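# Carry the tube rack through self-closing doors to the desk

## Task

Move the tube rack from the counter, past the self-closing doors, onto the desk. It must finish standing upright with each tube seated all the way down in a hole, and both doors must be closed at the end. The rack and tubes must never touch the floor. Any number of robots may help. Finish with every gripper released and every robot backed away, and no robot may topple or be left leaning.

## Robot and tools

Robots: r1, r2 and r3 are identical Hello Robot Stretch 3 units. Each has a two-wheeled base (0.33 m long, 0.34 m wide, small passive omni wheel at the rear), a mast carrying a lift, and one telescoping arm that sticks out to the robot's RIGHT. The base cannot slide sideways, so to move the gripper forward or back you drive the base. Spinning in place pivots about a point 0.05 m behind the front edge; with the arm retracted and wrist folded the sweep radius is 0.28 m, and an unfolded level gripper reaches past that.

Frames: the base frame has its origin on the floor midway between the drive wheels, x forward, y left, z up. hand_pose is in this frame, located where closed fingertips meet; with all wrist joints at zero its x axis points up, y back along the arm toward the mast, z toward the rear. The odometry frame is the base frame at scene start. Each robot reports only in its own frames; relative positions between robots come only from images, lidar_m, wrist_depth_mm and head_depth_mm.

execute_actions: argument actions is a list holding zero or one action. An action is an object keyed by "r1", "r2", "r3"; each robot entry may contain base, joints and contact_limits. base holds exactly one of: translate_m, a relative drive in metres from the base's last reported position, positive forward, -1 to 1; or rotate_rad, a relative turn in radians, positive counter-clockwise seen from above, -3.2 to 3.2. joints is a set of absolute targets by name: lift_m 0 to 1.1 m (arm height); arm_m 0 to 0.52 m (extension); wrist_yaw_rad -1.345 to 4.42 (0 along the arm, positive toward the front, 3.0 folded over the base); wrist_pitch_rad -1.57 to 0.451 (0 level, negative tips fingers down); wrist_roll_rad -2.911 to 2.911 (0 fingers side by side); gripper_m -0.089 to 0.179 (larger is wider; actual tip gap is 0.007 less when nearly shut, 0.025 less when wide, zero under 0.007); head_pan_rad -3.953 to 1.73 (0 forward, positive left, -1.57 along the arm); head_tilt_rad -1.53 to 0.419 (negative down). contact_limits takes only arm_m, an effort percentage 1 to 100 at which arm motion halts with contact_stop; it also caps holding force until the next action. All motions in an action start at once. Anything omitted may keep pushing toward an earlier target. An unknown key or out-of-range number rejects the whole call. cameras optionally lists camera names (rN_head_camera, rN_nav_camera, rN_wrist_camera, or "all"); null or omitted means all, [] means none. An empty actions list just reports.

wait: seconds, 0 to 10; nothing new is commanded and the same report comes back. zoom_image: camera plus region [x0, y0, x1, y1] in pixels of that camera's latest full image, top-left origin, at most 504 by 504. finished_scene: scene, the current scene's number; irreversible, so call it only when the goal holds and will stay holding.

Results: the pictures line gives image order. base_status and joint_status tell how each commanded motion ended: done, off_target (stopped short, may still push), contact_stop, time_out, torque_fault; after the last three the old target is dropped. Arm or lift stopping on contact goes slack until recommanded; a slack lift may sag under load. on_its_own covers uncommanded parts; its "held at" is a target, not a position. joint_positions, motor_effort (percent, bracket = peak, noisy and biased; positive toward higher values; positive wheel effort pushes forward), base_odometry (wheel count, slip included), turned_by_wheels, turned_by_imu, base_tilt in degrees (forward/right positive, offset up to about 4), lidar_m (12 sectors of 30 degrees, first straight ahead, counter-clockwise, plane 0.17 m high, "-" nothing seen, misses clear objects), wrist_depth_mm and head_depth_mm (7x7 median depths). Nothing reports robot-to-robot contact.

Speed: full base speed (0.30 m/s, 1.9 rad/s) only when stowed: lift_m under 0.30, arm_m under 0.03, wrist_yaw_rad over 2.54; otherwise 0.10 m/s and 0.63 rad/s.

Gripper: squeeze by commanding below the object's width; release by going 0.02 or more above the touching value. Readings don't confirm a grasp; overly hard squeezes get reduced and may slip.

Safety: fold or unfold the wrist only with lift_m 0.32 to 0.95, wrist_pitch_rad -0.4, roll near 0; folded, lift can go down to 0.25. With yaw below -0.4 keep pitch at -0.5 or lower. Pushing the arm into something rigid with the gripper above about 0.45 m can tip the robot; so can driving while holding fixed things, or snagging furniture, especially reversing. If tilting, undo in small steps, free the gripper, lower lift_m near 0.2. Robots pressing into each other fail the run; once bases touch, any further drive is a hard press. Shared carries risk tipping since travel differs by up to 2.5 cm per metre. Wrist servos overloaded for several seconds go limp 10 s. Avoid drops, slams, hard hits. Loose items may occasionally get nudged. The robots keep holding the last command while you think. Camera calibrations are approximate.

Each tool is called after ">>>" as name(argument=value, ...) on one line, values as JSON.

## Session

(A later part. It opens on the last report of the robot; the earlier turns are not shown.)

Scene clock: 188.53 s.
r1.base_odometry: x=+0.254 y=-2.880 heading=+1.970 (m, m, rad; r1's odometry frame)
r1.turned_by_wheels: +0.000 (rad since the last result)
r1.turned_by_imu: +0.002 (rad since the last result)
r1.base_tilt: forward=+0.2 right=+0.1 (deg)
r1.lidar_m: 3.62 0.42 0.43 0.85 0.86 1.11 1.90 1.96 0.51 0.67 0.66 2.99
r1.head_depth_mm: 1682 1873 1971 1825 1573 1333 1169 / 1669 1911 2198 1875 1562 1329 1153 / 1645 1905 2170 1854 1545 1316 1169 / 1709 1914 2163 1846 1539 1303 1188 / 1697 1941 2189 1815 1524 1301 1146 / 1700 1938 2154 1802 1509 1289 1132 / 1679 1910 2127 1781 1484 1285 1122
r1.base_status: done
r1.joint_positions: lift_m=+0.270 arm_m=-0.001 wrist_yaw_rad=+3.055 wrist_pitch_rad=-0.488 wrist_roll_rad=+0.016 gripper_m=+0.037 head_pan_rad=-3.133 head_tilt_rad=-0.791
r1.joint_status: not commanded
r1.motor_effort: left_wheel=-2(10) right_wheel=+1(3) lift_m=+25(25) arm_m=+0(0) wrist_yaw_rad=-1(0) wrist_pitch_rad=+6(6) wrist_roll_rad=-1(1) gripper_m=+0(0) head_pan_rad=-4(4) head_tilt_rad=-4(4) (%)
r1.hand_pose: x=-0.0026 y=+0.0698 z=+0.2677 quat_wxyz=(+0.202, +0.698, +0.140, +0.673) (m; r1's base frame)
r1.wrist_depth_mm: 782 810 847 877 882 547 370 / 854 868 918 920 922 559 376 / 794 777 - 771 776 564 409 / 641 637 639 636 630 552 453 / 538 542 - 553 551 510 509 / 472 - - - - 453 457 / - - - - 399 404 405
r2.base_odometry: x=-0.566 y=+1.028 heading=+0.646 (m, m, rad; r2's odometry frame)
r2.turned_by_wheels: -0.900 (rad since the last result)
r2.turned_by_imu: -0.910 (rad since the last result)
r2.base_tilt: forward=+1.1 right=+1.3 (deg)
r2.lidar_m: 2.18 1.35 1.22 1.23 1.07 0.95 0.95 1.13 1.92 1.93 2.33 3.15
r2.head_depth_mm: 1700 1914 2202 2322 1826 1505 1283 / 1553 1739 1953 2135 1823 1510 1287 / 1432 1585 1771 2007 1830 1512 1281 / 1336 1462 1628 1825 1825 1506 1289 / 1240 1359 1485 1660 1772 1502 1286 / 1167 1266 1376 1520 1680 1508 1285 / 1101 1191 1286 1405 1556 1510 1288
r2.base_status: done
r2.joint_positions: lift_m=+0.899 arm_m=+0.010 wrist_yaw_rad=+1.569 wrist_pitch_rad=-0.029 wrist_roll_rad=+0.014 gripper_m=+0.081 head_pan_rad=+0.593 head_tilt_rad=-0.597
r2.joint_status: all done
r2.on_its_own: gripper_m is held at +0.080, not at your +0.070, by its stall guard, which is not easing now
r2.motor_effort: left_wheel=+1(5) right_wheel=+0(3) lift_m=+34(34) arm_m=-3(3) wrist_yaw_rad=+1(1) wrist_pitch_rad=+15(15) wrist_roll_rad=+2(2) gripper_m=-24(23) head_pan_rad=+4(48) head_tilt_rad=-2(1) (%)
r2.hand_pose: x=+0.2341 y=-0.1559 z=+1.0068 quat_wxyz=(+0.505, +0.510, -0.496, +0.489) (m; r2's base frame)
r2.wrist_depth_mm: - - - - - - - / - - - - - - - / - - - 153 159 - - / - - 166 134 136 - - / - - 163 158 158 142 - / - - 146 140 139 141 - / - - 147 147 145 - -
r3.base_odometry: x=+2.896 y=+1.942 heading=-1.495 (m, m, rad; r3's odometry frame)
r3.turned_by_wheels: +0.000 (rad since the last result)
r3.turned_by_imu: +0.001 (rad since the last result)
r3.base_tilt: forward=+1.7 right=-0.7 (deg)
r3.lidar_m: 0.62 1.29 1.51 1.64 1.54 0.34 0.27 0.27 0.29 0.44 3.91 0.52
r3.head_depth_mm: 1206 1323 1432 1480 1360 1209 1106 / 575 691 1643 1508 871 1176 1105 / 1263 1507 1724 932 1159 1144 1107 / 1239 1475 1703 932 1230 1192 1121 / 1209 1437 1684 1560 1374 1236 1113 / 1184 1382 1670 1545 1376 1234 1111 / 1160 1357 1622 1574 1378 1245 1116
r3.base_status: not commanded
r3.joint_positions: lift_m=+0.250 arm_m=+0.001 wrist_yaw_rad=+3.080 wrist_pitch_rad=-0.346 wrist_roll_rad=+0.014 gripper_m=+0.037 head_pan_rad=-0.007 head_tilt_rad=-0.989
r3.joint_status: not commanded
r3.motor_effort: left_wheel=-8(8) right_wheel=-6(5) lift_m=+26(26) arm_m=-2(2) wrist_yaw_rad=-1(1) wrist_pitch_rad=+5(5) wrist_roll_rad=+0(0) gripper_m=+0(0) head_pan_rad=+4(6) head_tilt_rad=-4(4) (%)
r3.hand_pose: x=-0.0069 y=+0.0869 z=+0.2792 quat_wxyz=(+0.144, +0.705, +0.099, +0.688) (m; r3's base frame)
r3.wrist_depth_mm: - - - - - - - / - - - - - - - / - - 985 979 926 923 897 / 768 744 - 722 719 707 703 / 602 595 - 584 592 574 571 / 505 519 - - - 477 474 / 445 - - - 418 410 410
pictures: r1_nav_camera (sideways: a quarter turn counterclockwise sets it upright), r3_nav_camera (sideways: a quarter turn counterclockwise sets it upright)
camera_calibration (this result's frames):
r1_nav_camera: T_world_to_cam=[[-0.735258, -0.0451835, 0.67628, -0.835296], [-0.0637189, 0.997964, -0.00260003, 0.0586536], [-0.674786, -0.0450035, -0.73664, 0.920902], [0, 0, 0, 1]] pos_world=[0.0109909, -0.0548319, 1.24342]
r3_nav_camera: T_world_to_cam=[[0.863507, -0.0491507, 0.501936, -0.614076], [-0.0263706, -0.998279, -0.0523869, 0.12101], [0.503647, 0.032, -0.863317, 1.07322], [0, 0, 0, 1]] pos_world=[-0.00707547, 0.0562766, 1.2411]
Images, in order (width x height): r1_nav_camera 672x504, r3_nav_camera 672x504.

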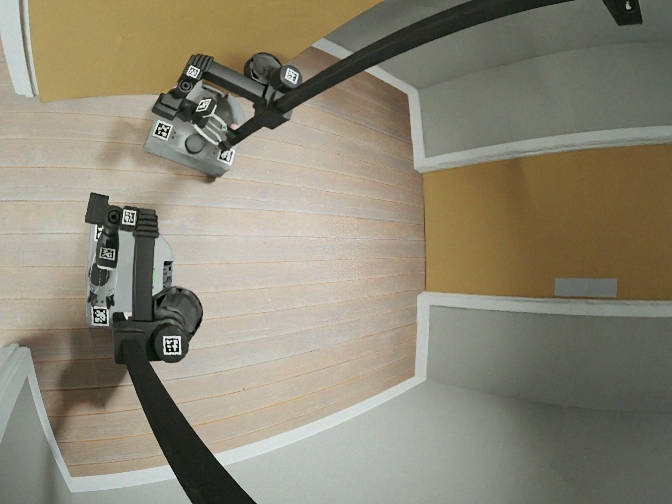

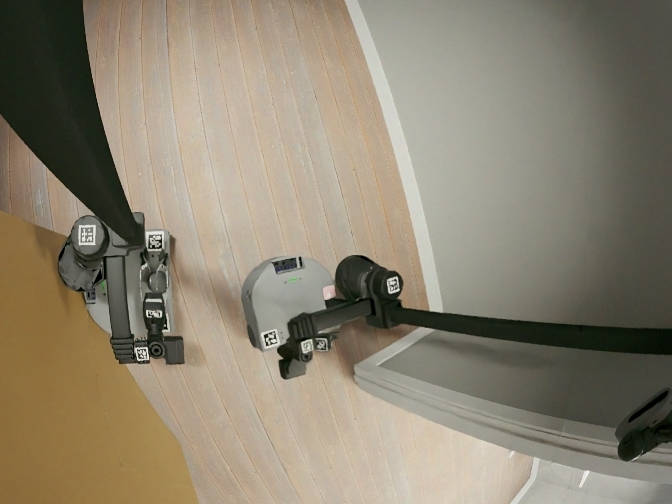

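>>> execute_actions(actions=[{"r1":{"base":{"translate_m":-0.6}}}], cameras=[])

>>> execute_actions(actions=[{"r1":{"base":{"rotate_rad":0.15}}}], cameras=[])

>>> execute_actions(actions=[{"r1":{"base":{"translate_m":-0.98}}}], cameras=["r1_nav_camera"])

>>> execute_actions(actions=[{"r1":{"base":{"rotate_rad":-0.15},"joints":{"arm_m":0.035,"head_tilt_rad":-0.9}}}], cameras=["r1_nav_camera"])

Scene clock: 197.53 s.
r1.base_odometry: x=+0.487 y=-3.433 heading=+1.970 (m, m, rad; r1's odometry frame)
r1.turned_by_wheels: +0.000 (rad since the last result)
r1.turned_by_imu: +0.002 (rad since the last result)
r1.base_tilt: forward=+0.2 right=+0.1 (deg)
r1.lidar_m: 4.20 0.95 0.85 0.80 0.81 1.04 1.30 1.40 1.39 0.81 0.53 0.95
r1.head_depth_mm: 1138 1304 1529 1727 1565 1332 1163 / 1134 1292 1509 1762 1557 1329 1164 / 1121 1285 1497 1733 1545 1318 1174 / 1184 1329 1546 1740 1527 1306 1188 / 1186 1338 1574 1753 1508 1300 1152 / 1177 1341 1564 1747 1502 1288 1128 / 1166 1327 1537 1740 1486 1280 1121
r1.base_status: done
r1.joint_positions: lift_m=+0.270 arm_m=-0.001 wrist_yaw_rad=+3.055 wrist_pitch_rad=-0.488 wrist_roll_rad=+0.016 gripper_m=+0.037 head_pan_rad=-3.133 head_tilt_rad=-0.791
r1.joint_status: not commanded
r1.motor_effort: left_wheel=-1(10) right_wheel=+2(4) lift_m=+25(25) arm_m=+0(0) wrist_yaw_rad=+0(0) wrist_pitch_rad=+6(7) wrist_roll_rad=-1(1) gripper_m=+0(0) head_pan_rad=-4(4) head_tilt_rad=-4(5) (%)
r1.hand_pose: x=-0.0026 y=+0.0698 z=+0.2677 quat_wxyz=(+0.202, +0.698, +0.140, +0.673) (m; r1's base frame)
r1.wrist_depth_mm: 731 757 797 798 828 873 908 / 818 817 852 880 902 942 952 / 787 789 - 772 795 789 773 / 644 638 639 631 642 642 624 / 535 539 - 558 548 524 527 / 476 - - - - 459 456 / - - - - 400 405 403
r2.base_odometry: x=-0.566 y=+1.028 heading=+0.646 (m, m, rad; r2's odometry frame)
r2.turned_by_wheels: +0.000 (rad since the last result)
r2.turned_by_imu: +0.000 (rad since the last result)
r2.base_tilt: forward=+1.1 right=+1.4 (deg)
r2.lidar_m: 2.17 1.35 1.22 1.22 1.07 0.95 0.95 1.13 1.92 1.92 2.33 3.14
r2.head_depth_mm: 1696 1912 2182 2315 1825 1508 1284 / 1557 1734 1960 2149 1827 1510 1283 / 1435 1588 1776 2007 1825 1506 1284 / 1337 1461 1622 1819 1821 1507 1286 / 1241 1356 1498 1658 1770 1509 1286 / 1163 1265 1383 1519 1671 1506 1289 / 1099 1190 1289 1401 1553 1504 1281
r2.base_status: not commanded
r2.joint_positions: lift_m=+0.899 arm_m=+0.010 wrist_yaw_rad=+1.569 wrist_pitch_rad=-0.029 wrist_roll_rad=+0.014 gripper_m=+0.081 head_pan_rad=+0.593 head_tilt_rad=-0.597
r2.joint_status: not commanded
r2.on_its_own: gripper_m is held at +0.080, not at your +0.070, by its stall guard, which is not easing now
r2.motor_effort: left_wheel=+2(1) right_wheel=+0(0) lift_m=+34(34) arm_m=-4(4) wrist_yaw_rad=+1(2) wrist_pitch_rad=+15(15) wrist_roll_rad=+2(2) gripper_m=-24(24) head_pan_rad=+4(4) head_tilt_rad=-2(1) (%)
r2.hand_pose: x=+0.2341 y=-0.1559 z=+1.0068 quat_wxyz=(+0.505, +0.510, -0.496, +0.489) (m; r2's base frame)
r2.wrist_depth_mm: - - - - - - - / - - - - - - - / - - - 152 159 - - / - - 164 133 136 - - / - - 162 158 159 142 - / - - 146 140 140 141 - / - - 147 147 145 - -
r3.base_odometry: x=+2.896 y=+1.942 heading=-1.495 (m, m, rad; r3's odometry frame)
r3.turned_by_wheels: +0.000 (rad since the last result)
r3.turned_by_imu: +0.001 (rad since the last result)
r3.base_tilt: forward=+1.8 right=-0.7 (deg)
r3.lidar_m: 1.29 0.53 0.55 1.64 1.54 0.34 0.27 0.27 0.29 0.44 3.88 0.96
r3.head_depth_mm: 1228 1319 1435 1495 1350 1224 1107 / 1301 1546 1704 1543 1359 1226 1109 / 1264 1495 1723 1537 1373 1227 1120 / 1242 1471 1708 1543 1370 1233 1108 / 1205 1427 1688 1546 1374 1232 1114 / 1189 1383 1656 1545 1371 1204 1122 / 1154 1349 1633 1556 1187 1087 1115
r3.base_status: not commanded
r3.joint_positions: lift_m=+0.250 arm_m=+0.001 wrist_yaw_rad=+3.080 wrist_pitch_rad=-0.346 wrist_roll_rad=+0.014 gripper_m=+0.037 head_pan_rad=-0.007 head_tilt_rad=-0.989
r3.joint_status: not commanded
r3.motor_effort: left_wheel=-8(8) right_wheel=-6(5) lift_m=+26(26) arm_m=-2(2) wrist_yaw_rad=-1(0) wrist_pitch_rad=+6(6) wrist_roll_rad=+0(0) gripper_m=+0(0) head_pan_rad=+4(4) head_tilt_rad=-4(4) (%)
r3.hand_pose: x=-0.0069 y=+0.0869 z=+0.2792 quat_wxyz=(+0.144, +0.705, +0.099, +0.688) (m; r3's base frame)
r3.wrist_depth_mm: - - - - - - 399 / - - - - - - - / - - 996 976 894 546 533 / 753 747 - 738 687 464 472 / 600 595 - 589 598 511 527 / 500 515 - - - 476 478 / 442 - - - 416 408 409
pictures: none
No camera images: the call's "cameras" was empty. Leave "cameras" out to get every camera's image.

Scene clock: 198.77 s.
r1.base_odometry: x=+0.487 y=-3.433 heading=+2.120 (m, m, rad; r1's odometry frame)
r1.turned_by_wheels: +0.150 (rad since the last result)
r1.turned_by_imu: +0.148 (rad since the last result)
r1.base_tilt: forward=+0.2 right=+0.1 (deg)
r1.lidar_m: 0.95 0.99 0.81 0.79 0.84 1.20 1.29 1.45 1.34 0.53 0.54 1.05
r1.head_depth_mm: 1087 1234 1439 1693 1569 1330 1168 / 1125 1267 1443 1720 1557 1328 1159 / 1176 1342 1520 1751 1545 1318 1169 / 1188 1352 1572 1771 1535 1311 1182 / 1196 1356 1598 1780 1509 1313 1152 / 1205 1376 1588 1776 1490 1287 1133 / 1211 1388 1621 1760 1490 1280 1125
r1.base_status: done
r1.joint_positions: lift_m=+0.270 arm_m=-0.001 wrist_yaw_rad=+3.055 wrist_pitch_rad=-0.488 wrist_roll_rad=+0.016 gripper_m=+0.037 head_pan_rad=-3.133 head_tilt_rad=-0.791
r1.joint_status: not commanded
r1.motor_effort: left_wheel=-2(10) right_wheel=+2(6) lift_m=+25(25) arm_m=+0(0) wrist_yaw_rad=-1(0) wrist_pitch_rad=+6(6) wrist_roll_rad=-1(1) gripper_m=-1(0) head_pan_rad=-3(4) head_tilt_rad=-4(4) (%)
r1.hand_pose: x=-0.0026 y=+0.0698 z=+0.2677 quat_wxyz=(+0.202, +0.698, +0.140, +0.673) (m; r1's base frame)
r1.wrist_depth_mm: 814 805 820 790 805 789 774 / 903 905 866 867 862 848 864 / 784 790 - 790 800 771 773 / 637 631 629 633 640 629 627 / 527 538 - 544 542 530 526 / 478 - - - - 453 457 / - - - - 403 400 402
r2.base_odometry: x=-0.566 y=+1.028 heading=+0.646 (m, m, rad; r2's odometry frame)
r2.turned_by_wheels: +0.000 (rad since the last result)
r2.turned_by_imu: +0.000 (rad since the last result)
r2.base_tilt: forward=+1.1 right=+1.3 (deg)
r2.lidar_m: 2.18 1.35 1.22 1.22 1.07 0.95 0.95 1.13 1.92 1.93 2.33 3.16
r2.head_depth_mm: 1700 1907 2194 2315 1827 1519 1281 / 1556 1728 1967 2159 1827 1512 1282 / 1436 1599 1780 2020 1831 1519 1287 / 1340 1460 1626 1819 1832 1511 1293 / 1240 1357 1489 1651 1769 1514 1288 / 1166 1266 1376 1521 1677 1507 1286 / 1102 1189 1287 1405 1551 1514 1285
r2.base_status: not commanded
r2.joint_positions: lift_m=+0.899 arm_m=+0.010 wrist_yaw_rad=+1.569 wrist_pitch_rad=-0.029 wrist_roll_rad=+0.014 gripper_m=+0.081 head_pan_rad=+0.593 head_tilt_rad=-0.597
r2.joint_status: not commanded
r2.on_its_own: gripper_m is held at +0.080, not at your +0.070, by its stall guard, which is not easing now
r2.motor_effort: left_wheel=+2(1) right_wheel=+0(0) lift_m=+34(34) arm_m=-4(4) wrist_yaw_rad=+2(1) wrist_pitch_rad=+15(15) wrist_roll_rad=+2(2) gripper_m=-24(24) head_pan_rad=+5(4) head_tilt_rad=-1(2) (%)
r2.hand_pose: x=+0.2341 y=-0.1559 z=+1.0068 quat_wxyz=(+0.505, +0.510, -0.496, +0.489) (m; r2's base frame)
r2.wrist_depth_mm: - - - - - - - / - - - - - - - / - - - 153 158 - - / - - 165 133 136 - - / - - 163 158 158 142 - / - - 146 140 140 141 - / - - 147 147 145 - -
r3.base_odometry: x=+2.896 y=+1.942 heading=-1.495 (m, m, rad; r3's odometry frame)
r3.turned_by_wheels: +0.000 (rad since the last result)
r3.turned_by_imu: +0.000 (rad since the last result)
r3.base_tilt: forward=+1.7 right=-0.8 (deg)
r3.lidar_m: 1.29 0.53 0.55 1.64 1.54 0.34 0.27 0.27 0.29 0.44 3.88 0.96
r3.head_depth_mm: 1228 1312 1430 1477 1366 1221 1109 / 1295 1538 1693 1548 1364 1228 1106 / 1265 1504 1732 1547 1376 1229 1114 / 1244 1475 1716 1552 1369 1227 1109 / 1219 1420 1684 1553 1380 1225 1118 / 1187 1380 1669 1554 1365 1211 1118 / 1154 1360 1607 1566 1206 1061 1121
r3.base_status: not commanded
r3.joint_positions: lift_m=+0.250 arm_m=+0.001 wrist_yaw_rad=+3.080 wrist_pitch_rad=-0.346 wrist_roll_rad=+0.014 gripper_m=+0.037 head_pan_rad=-0.007 head_tilt_rad=-0.989
r3.joint_status: not commanded
r3.motor_effort: left_wheel=-8(8) right_wheel=-5(6) lift_m=+26(25) arm_m=-2(2) wrist_yaw_rad=+0(0) wrist_pitch_rad=+5(5) wrist_roll_rad=+0(0) gripper_m=+0(0) head_pan_rad=+4(5) head_tilt_rad=-5(4) (%)
r3.hand_pose: x=-0.0069 y=+0.0869 z=+0.2792 quat_wxyz=(+0.144, +0.705, +0.099, +0.688) (m; r3's base frame)
r3.wrist_depth_mm: - - - - - - 388 / - - - - - - - / - - 975 975 886 542 531 / 758 758 - 730 665 469 461 / 597 599 - 579 589 499 523 / 499 511 - - - 481 474 / 441 - - - 415 410 407
pictures: none
No camera images: the call's "cameras" was empty. Leave "cameras" out to get every camera's image.

Scene clock: 203.63 s.
r1.base_odometry: x=+0.998 y=-4.269 heading=+2.119 (m, m, rad; r1's odometry frame)
r1.turned_by_wheels: +0.000 (rad since the last result)
r1.turned_by_imu: +0.002 (rad since the last result)
r1.base_tilt: forward=+0.2 right=+0.2 (deg)
r1.lidar_m: 1.93 1.14 0.87 0.85 0.41 0.39 0.40 0.42 0.60 1.25 1.31 1.18
r1.head_depth_mm: 312 355 409 485 594 662 850 / 315 358 415 492 607 774 957 / 317 362 419 499 615 805 1102 / 320 365 424 506 625 824 1064 / 322 369 429 511 635 843 1106 / 325 372 433 519 646 856 1113 / 328 375 439 526 658 881 1106
r1.base_status: done
r1.joint_positions: lift_m=+0.270 arm_m=-0.001 wrist_yaw_rad=+3.055 wrist_pitch_rad=-0.488 wrist_roll_rad=+0.016 gripper_m=+0.037 head_pan_rad=-3.133 head_tilt_rad=-0.791
r1.joint_status: not commanded
r1.motor_effort: left_wheel=-1(11) right_wheel=+2(4) lift_m=+25(25) arm_m=+0(0) wrist_yaw_rad=-1(0) wrist_pitch_rad=+6(6) wrist_roll_rad=-1(0) gripper_m=-1(0) head_pan_rad=-4(4) head_tilt_rad=-4(4) (%)
r1.hand_pose: x=-0.0026 y=+0.0698 z=+0.2677 quat_wxyz=(+0.202, +0.698, +0.140, +0.673) (m; r1's base frame)
r1.wrist_depth_mm: 363 496 864 864 861 848 839 / 351 498 932 925 918 883 896 / 357 534 - 783 775 779 758 / 387 518 641 638 635 627 631 / 431 497 - 549 539 535 530 / 445 - - - - 458 454 / - - - - 401 398 402
r2.base_odometry: x=-0.566 y=+1.028 heading=+0.646 (m, m, rad; r2's odometry frame)
r2.turned_by_wheels: +0.000 (rad since the last result)
r2.turned_by_imu: +0.000 (rad since the last result)
r2.base_tilt: forward=+1.1 right=+1.4 (deg)
r2.lidar_m: 2.17 1.35 1.22 1.22 1.07 0.95 0.95 1.13 1.92 1.93 2.32 3.16
r2.head_depth_mm: 1700 1924 2195 2307 1818 1505 1283 / 1563 1737 1957 2164 1817 1509 1284 / 1439 1593 1773 2008 1836 1507 1287 / 1339 1463 1619 1817 1833 1510 1282 / 1238 1359 1494 1660 1774 1511 1285 / 1172 1265 1385 1523 1668 1507 1287 / 1099 1188 1286 1403 1548 1504 1284
r2.base_status: not commanded
r2.joint_positions: lift_m=+0.899 arm_m=+0.010 wrist_yaw_rad=+1.569 wrist_pitch_rad=-0.029 wrist_roll_rad=+0.014 gripper_m=+0.081 head_pan_rad=+0.593 head_tilt_rad=-0.597
r2.joint_status: not commanded
r2.on_its_own: gripper_m is held at +0.080, not at your +0.070, by its stall guard, which is not easing now
r2.motor_effort: left_wheel=+2(2) right_wheel=+0(0) lift_m=+34(34) arm_m=-4(3) wrist_yaw_rad=+2(2) wrist_pitch_rad=+15(15) wrist_roll_rad=+2(2) gripper_m=-24(23) head_pan_rad=+5(4) head_tilt_rad=-1(2) (%)
r2.hand_pose: x=+0.2341 y=-0.1559 z=+1.0068 quat_wxyz=(+0.505, +0.510, -0.496, +0.489) (m; r2's base frame)
r2.wrist_depth_mm: - - - - - - - / - - - - - - - / - - - 153 159 - - / - - 164 133 136 - - / - - 162 157 159 143 - / - - 146 140 139 141 - / - - 147 147 145 - -
r3.base_odometry: x=+2.896 y=+1.942 heading=-1.495 (m, m, rad; r3's odometry frame)
r3.turned_by_wheels: +0.000 (rad since the last result)
r3.turned_by_imu: +0.001 (rad since the last result)
r3.base_tilt: forward=+1.8 right=-0.7 (deg)
r3.lidar_m: 1.29 1.29 1.51 1.28 1.54 0.34 0.27 0.27 0.29 0.44 3.89 0.96
r3.head_depth_mm: 1226 1314 1424 1491 1352 1220 1108 / 1303 1533 1697 1527 1365 1225 1110 / 1271 1512 1734 1540 1364 1227 1107 / 1245 1474 1701 1555 1361 1233 1107 / 1207 1427 1676 1551 1377 1229 1115 / 1189 1390 1664 1564 1377 1226 1116 / 1157 1342 1616 1559 1376 1238 1117
r3.base_status: not commanded
r3.joint_positions: lift_m=+0.250 arm_m=+0.001 wrist_yaw_rad=+3.080 wrist_pitch_rad=-0.346 wrist_roll_rad=+0.014 gripper_m=+0.037 head_pan_rad=-0.007 head_tilt_rad=-0.989
r3.joint_status: not commanded
r3.motor_effort: left_wheel=-8(8) right_wheel=-5(5) lift_m=+26(26) arm_m=-2(2) wrist_yaw_rad=+0(1) wrist_pitch_rad=+6(5) wrist_roll_rad=+0(0) gripper_m=+0(0) head_pan_rad=+5(5) head_tilt_rad=-5(5) (%)
r3.hand_pose: x=-0.0069 y=+0.0869 z=+0.2792 quat_wxyz=(+0.144, +0.705, +0.099, +0.688) (m; r3's base frame)
r3.wrist_depth_mm: - - - - - - - / - - - - - - - / - - 965 971 957 936 900 / 755 745 - 732 718 704 695 / 599 588 - 581 598 568 561 / 498 520 - - - 484 479 / 446 - - - 414 413 406
pictures: r1_nav_camera (sideways: a quarter turn counterclockwise sets it upright)
camera_calibration (this result's frames):
r1_nav_camera: T_world_to_cam=[[-0.735275, -0.0451145, 0.676266, -0.835278], [-0.0636251, 0.99797, -0.00260107, 0.0586543], [-0.674776, -0.04494, -0.736653, 0.920918], [0, 0, 0, 1]] pos_world=[0.0109868, -0.0548324, 1.24342]
Images, in order (width x height): r1_nav_camera 672x504.

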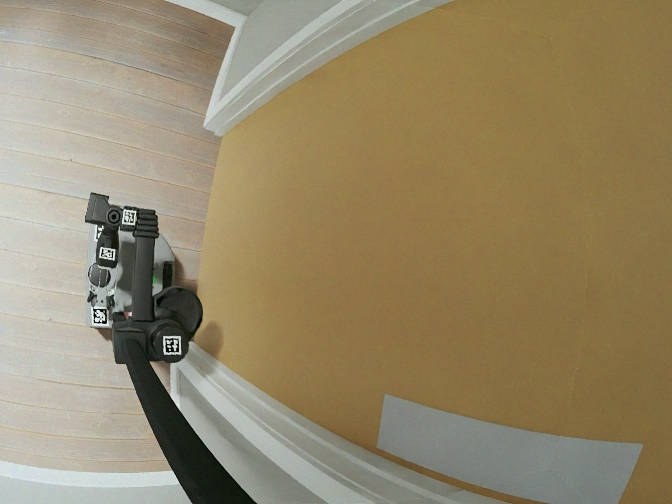

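Scene clock: 204.93 s.
r1.base_odometry: x=+0.998 y=-4.269 heading=+1.970 (m, m, rad; r1's odometry frame)
r1.turned_by_wheels: -0.150 (rad since the last result)
r1.turned_by_imu: -0.148 (rad since the last result)
r1.base_tilt: forward=+0.1 right=+0.2 (deg)
r1.lidar_m: 1.30 1.33 0.91 0.85 0.50 0.39 0.40 0.41 0.52 0.94 1.26 1.19
r1.head_depth_mm: 336 392 470 531 611 906 1163 / 335 390 466 583 705 891 1148 / 333 389 464 577 762 1039 - / 332 385 461 570 746 1088 - / 330 383 457 564 741 1072 - / 328 380 453 558 727 1051 1139 / 325 377 449 553 718 1029 1110
r1.base_status: done
r1.joint_positions: lift_m=+0.270 arm_m=+0.035 wrist_yaw_rad=+3.055 wrist_pitch_rad=-0.488 wrist_roll_rad=+0.016 gripper_m=+0.037 head_pan_rad=-3.133 head_tilt_rad=-0.889
r1.joint_status: all done
r1.motor_effort: left_wheel=+1(8) right_wheel=+0(4) lift_m=+25(25) arm_m=+3(3) wrist_yaw_rad=+0(0) wrist_pitch_rad=+6(6) wrist_roll_rad=-1(0) gripper_m=+0(0) head_pan_rad=-4(4) head_tilt_rad=-6(16) (%)
r1.hand_pose: x=-0.0026 y=+0.0346 z=+0.2677 quat_wxyz=(+0.202, +0.698, +0.140, +0.673) (m; r1's base frame)
r1.wrist_depth_mm: 447 715 - 922 922 969 - / 434 697 947 961 - 998 - / 423 650 793 790 783 798 767 / 403 598 651 640 639 633 640 / 425 538 - - 551 534 533 / 447 - - - - 451 457 / - - - - 400 400 404
r2.base_odometry: x=-0.566 y=+1.028 heading=+0.646 (m, m, rad; r2's odometry frame)
r2.turned_by_wheels: +0.000 (rad since the last result)
r2.turned_by_imu: +0.000 (rad since the last result)
r2.base_tilt: forward=+1.1 right=+1.3 (deg)
r2.lidar_m: 2.18 1.35 1.22 1.23 1.07 0.95 0.95 1.13 1.92 1.92 2.32 3.16
r2.head_depth_mm: 1689 1911 2197 2323 1827 1507 1287 / 1564 1741 1955 2149 1829 1508 1285 / 1433 1588 1777 2017 1830 1516 1285 / 1334 1466 1622 1825 1827 1508 1288 / 1238 1356 1495 1651 1770 1506 1286 / 1168 1261 1379 1522 1670 1510 1285 / 1098 1188 1293 1406 1547 1514 1288
r2.base_status: not commanded
r2.joint_positions: lift_m=+0.899 arm_m=+0.010 wrist_yaw_rad=+1.569 wrist_pitch_rad=-0.029 wrist_roll_rad=+0.014 gripper_m=+0.081 head_pan_rad=+0.593 head_tilt_rad=-0.597
r2.joint_status: not commanded
r2.on_its_own: gripper_m is held at +0.080, not at your +0.070, by its stall guard, which is not easing now
r2.motor_effort: left_wheel=+2(2) right_wheel=+0(0) lift_m=+34(34) arm_m=-3(3) wrist_yaw_rad=+1(2) wrist_pitch_rad=+15(15) wrist_roll_rad=+2(2) gripper_m=-24(24) head_pan_rad=+4(4) head_tilt_rad=-1(2) (%)
r2.hand_pose: x=+0.2341 y=-0.1559 z=+1.0068 quat_wxyz=(+0.505, +0.510, -0.496, +0.489) (m; r2's base frame)
r2.wrist_depth_mm: - - - - - - - / - - - - - - - / - - - 153 159 - - / - - 165 133 136 - - / - - 162 158 159 142 - / - - 146 140 140 142 - / - - 147 147 145 - -
r3.base_odometry: x=+2.896 y=+1.942 heading=-1.495 (m, m, rad; r3's odometry frame)
r3.turned_by_wheels: +0.000 (rad since the last result)
r3.turned_by_imu: +0.000 (rad since the last result)
r3.base_tilt: forward=+1.7 right=-0.7 (deg)
r3.lidar_m: 1.29 1.29 1.51 1.28 1.54 0.34 0.27 0.27 0.29 0.44 3.91 0.96
r3.head_depth_mm: 1230 1312 1425 1468 1363 1217 1111 / 1305 1539 1713 1540 1371 1223 1109 / 1277 1517 1714 1542 1363 1229 1112 / 1246 1467 1724 1557 1375 1231 1112 / 1210 1421 1683 1548 1366 1231 1114 / 1179 1388 1666 1554 1380 1235 1114 / 1160 1346 1630 1567 1375 1233 1126
r3.base_status: not commanded
r3.joint_positions: lift_m=+0.250 arm_m=+0.001 wrist_yaw_rad=+3.080 wrist_pitch_rad=-0.346 wrist_roll_rad=+0.014 gripper_m=+0.037 head_pan_rad=-0.007 head_tilt_rad=-0.989
r3.joint_status: not commanded
r3.motor_effort: left_wheel=-8(8) right_wheel=-6(6) lift_m=+25(25) arm_m=-2(2) wrist_yaw_rad=+0(1) wrist_pitch_rad=+6(5) wrist_roll_rad=+0(0) gripper_m=+0(0) head_pan_rad=+5(5) head_tilt_rad=-4(5) (%)
r3.hand_pose: x=-0.0069 y=+0.0869 z=+0.2792 quat_wxyz=(+0.144, +0.705, +0.099, +0.688) (m; r3's base frame)
r3.wrist_depth_mm: - - - - - - - / - - - - - - - / - - 971 975 954 946 909 / 757 744 - 725 717 701 693 / 605 602 - 580 593 575 567 / 501 513 - - - 478 474 / 440 - - - 417 413 411
pictures: r1_nav_camera (sideways: a quarter turn counterclockwise sets it upright)
camera_calibration (this result's frames):
r1_nav_camera: T_world_to_cam=[[-0.797561, -0.0455681, 0.601514, -0.737499], [-0.0630355, 0.997979, -0.00797764, 0.0656498], [-0.599935, -0.0442794, -0.798822, 1.0013], [0, 0, 0, 1]] pos_world=[0.0166543, -0.0547865, 1.244]
Images, in order (width x height): r1_nav_camera 672x504.

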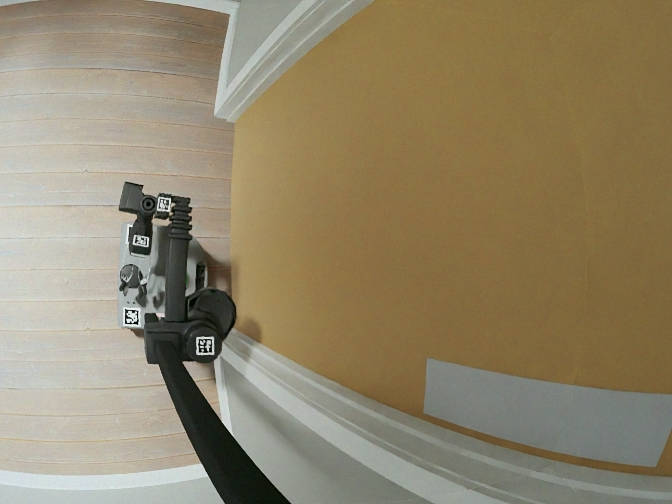

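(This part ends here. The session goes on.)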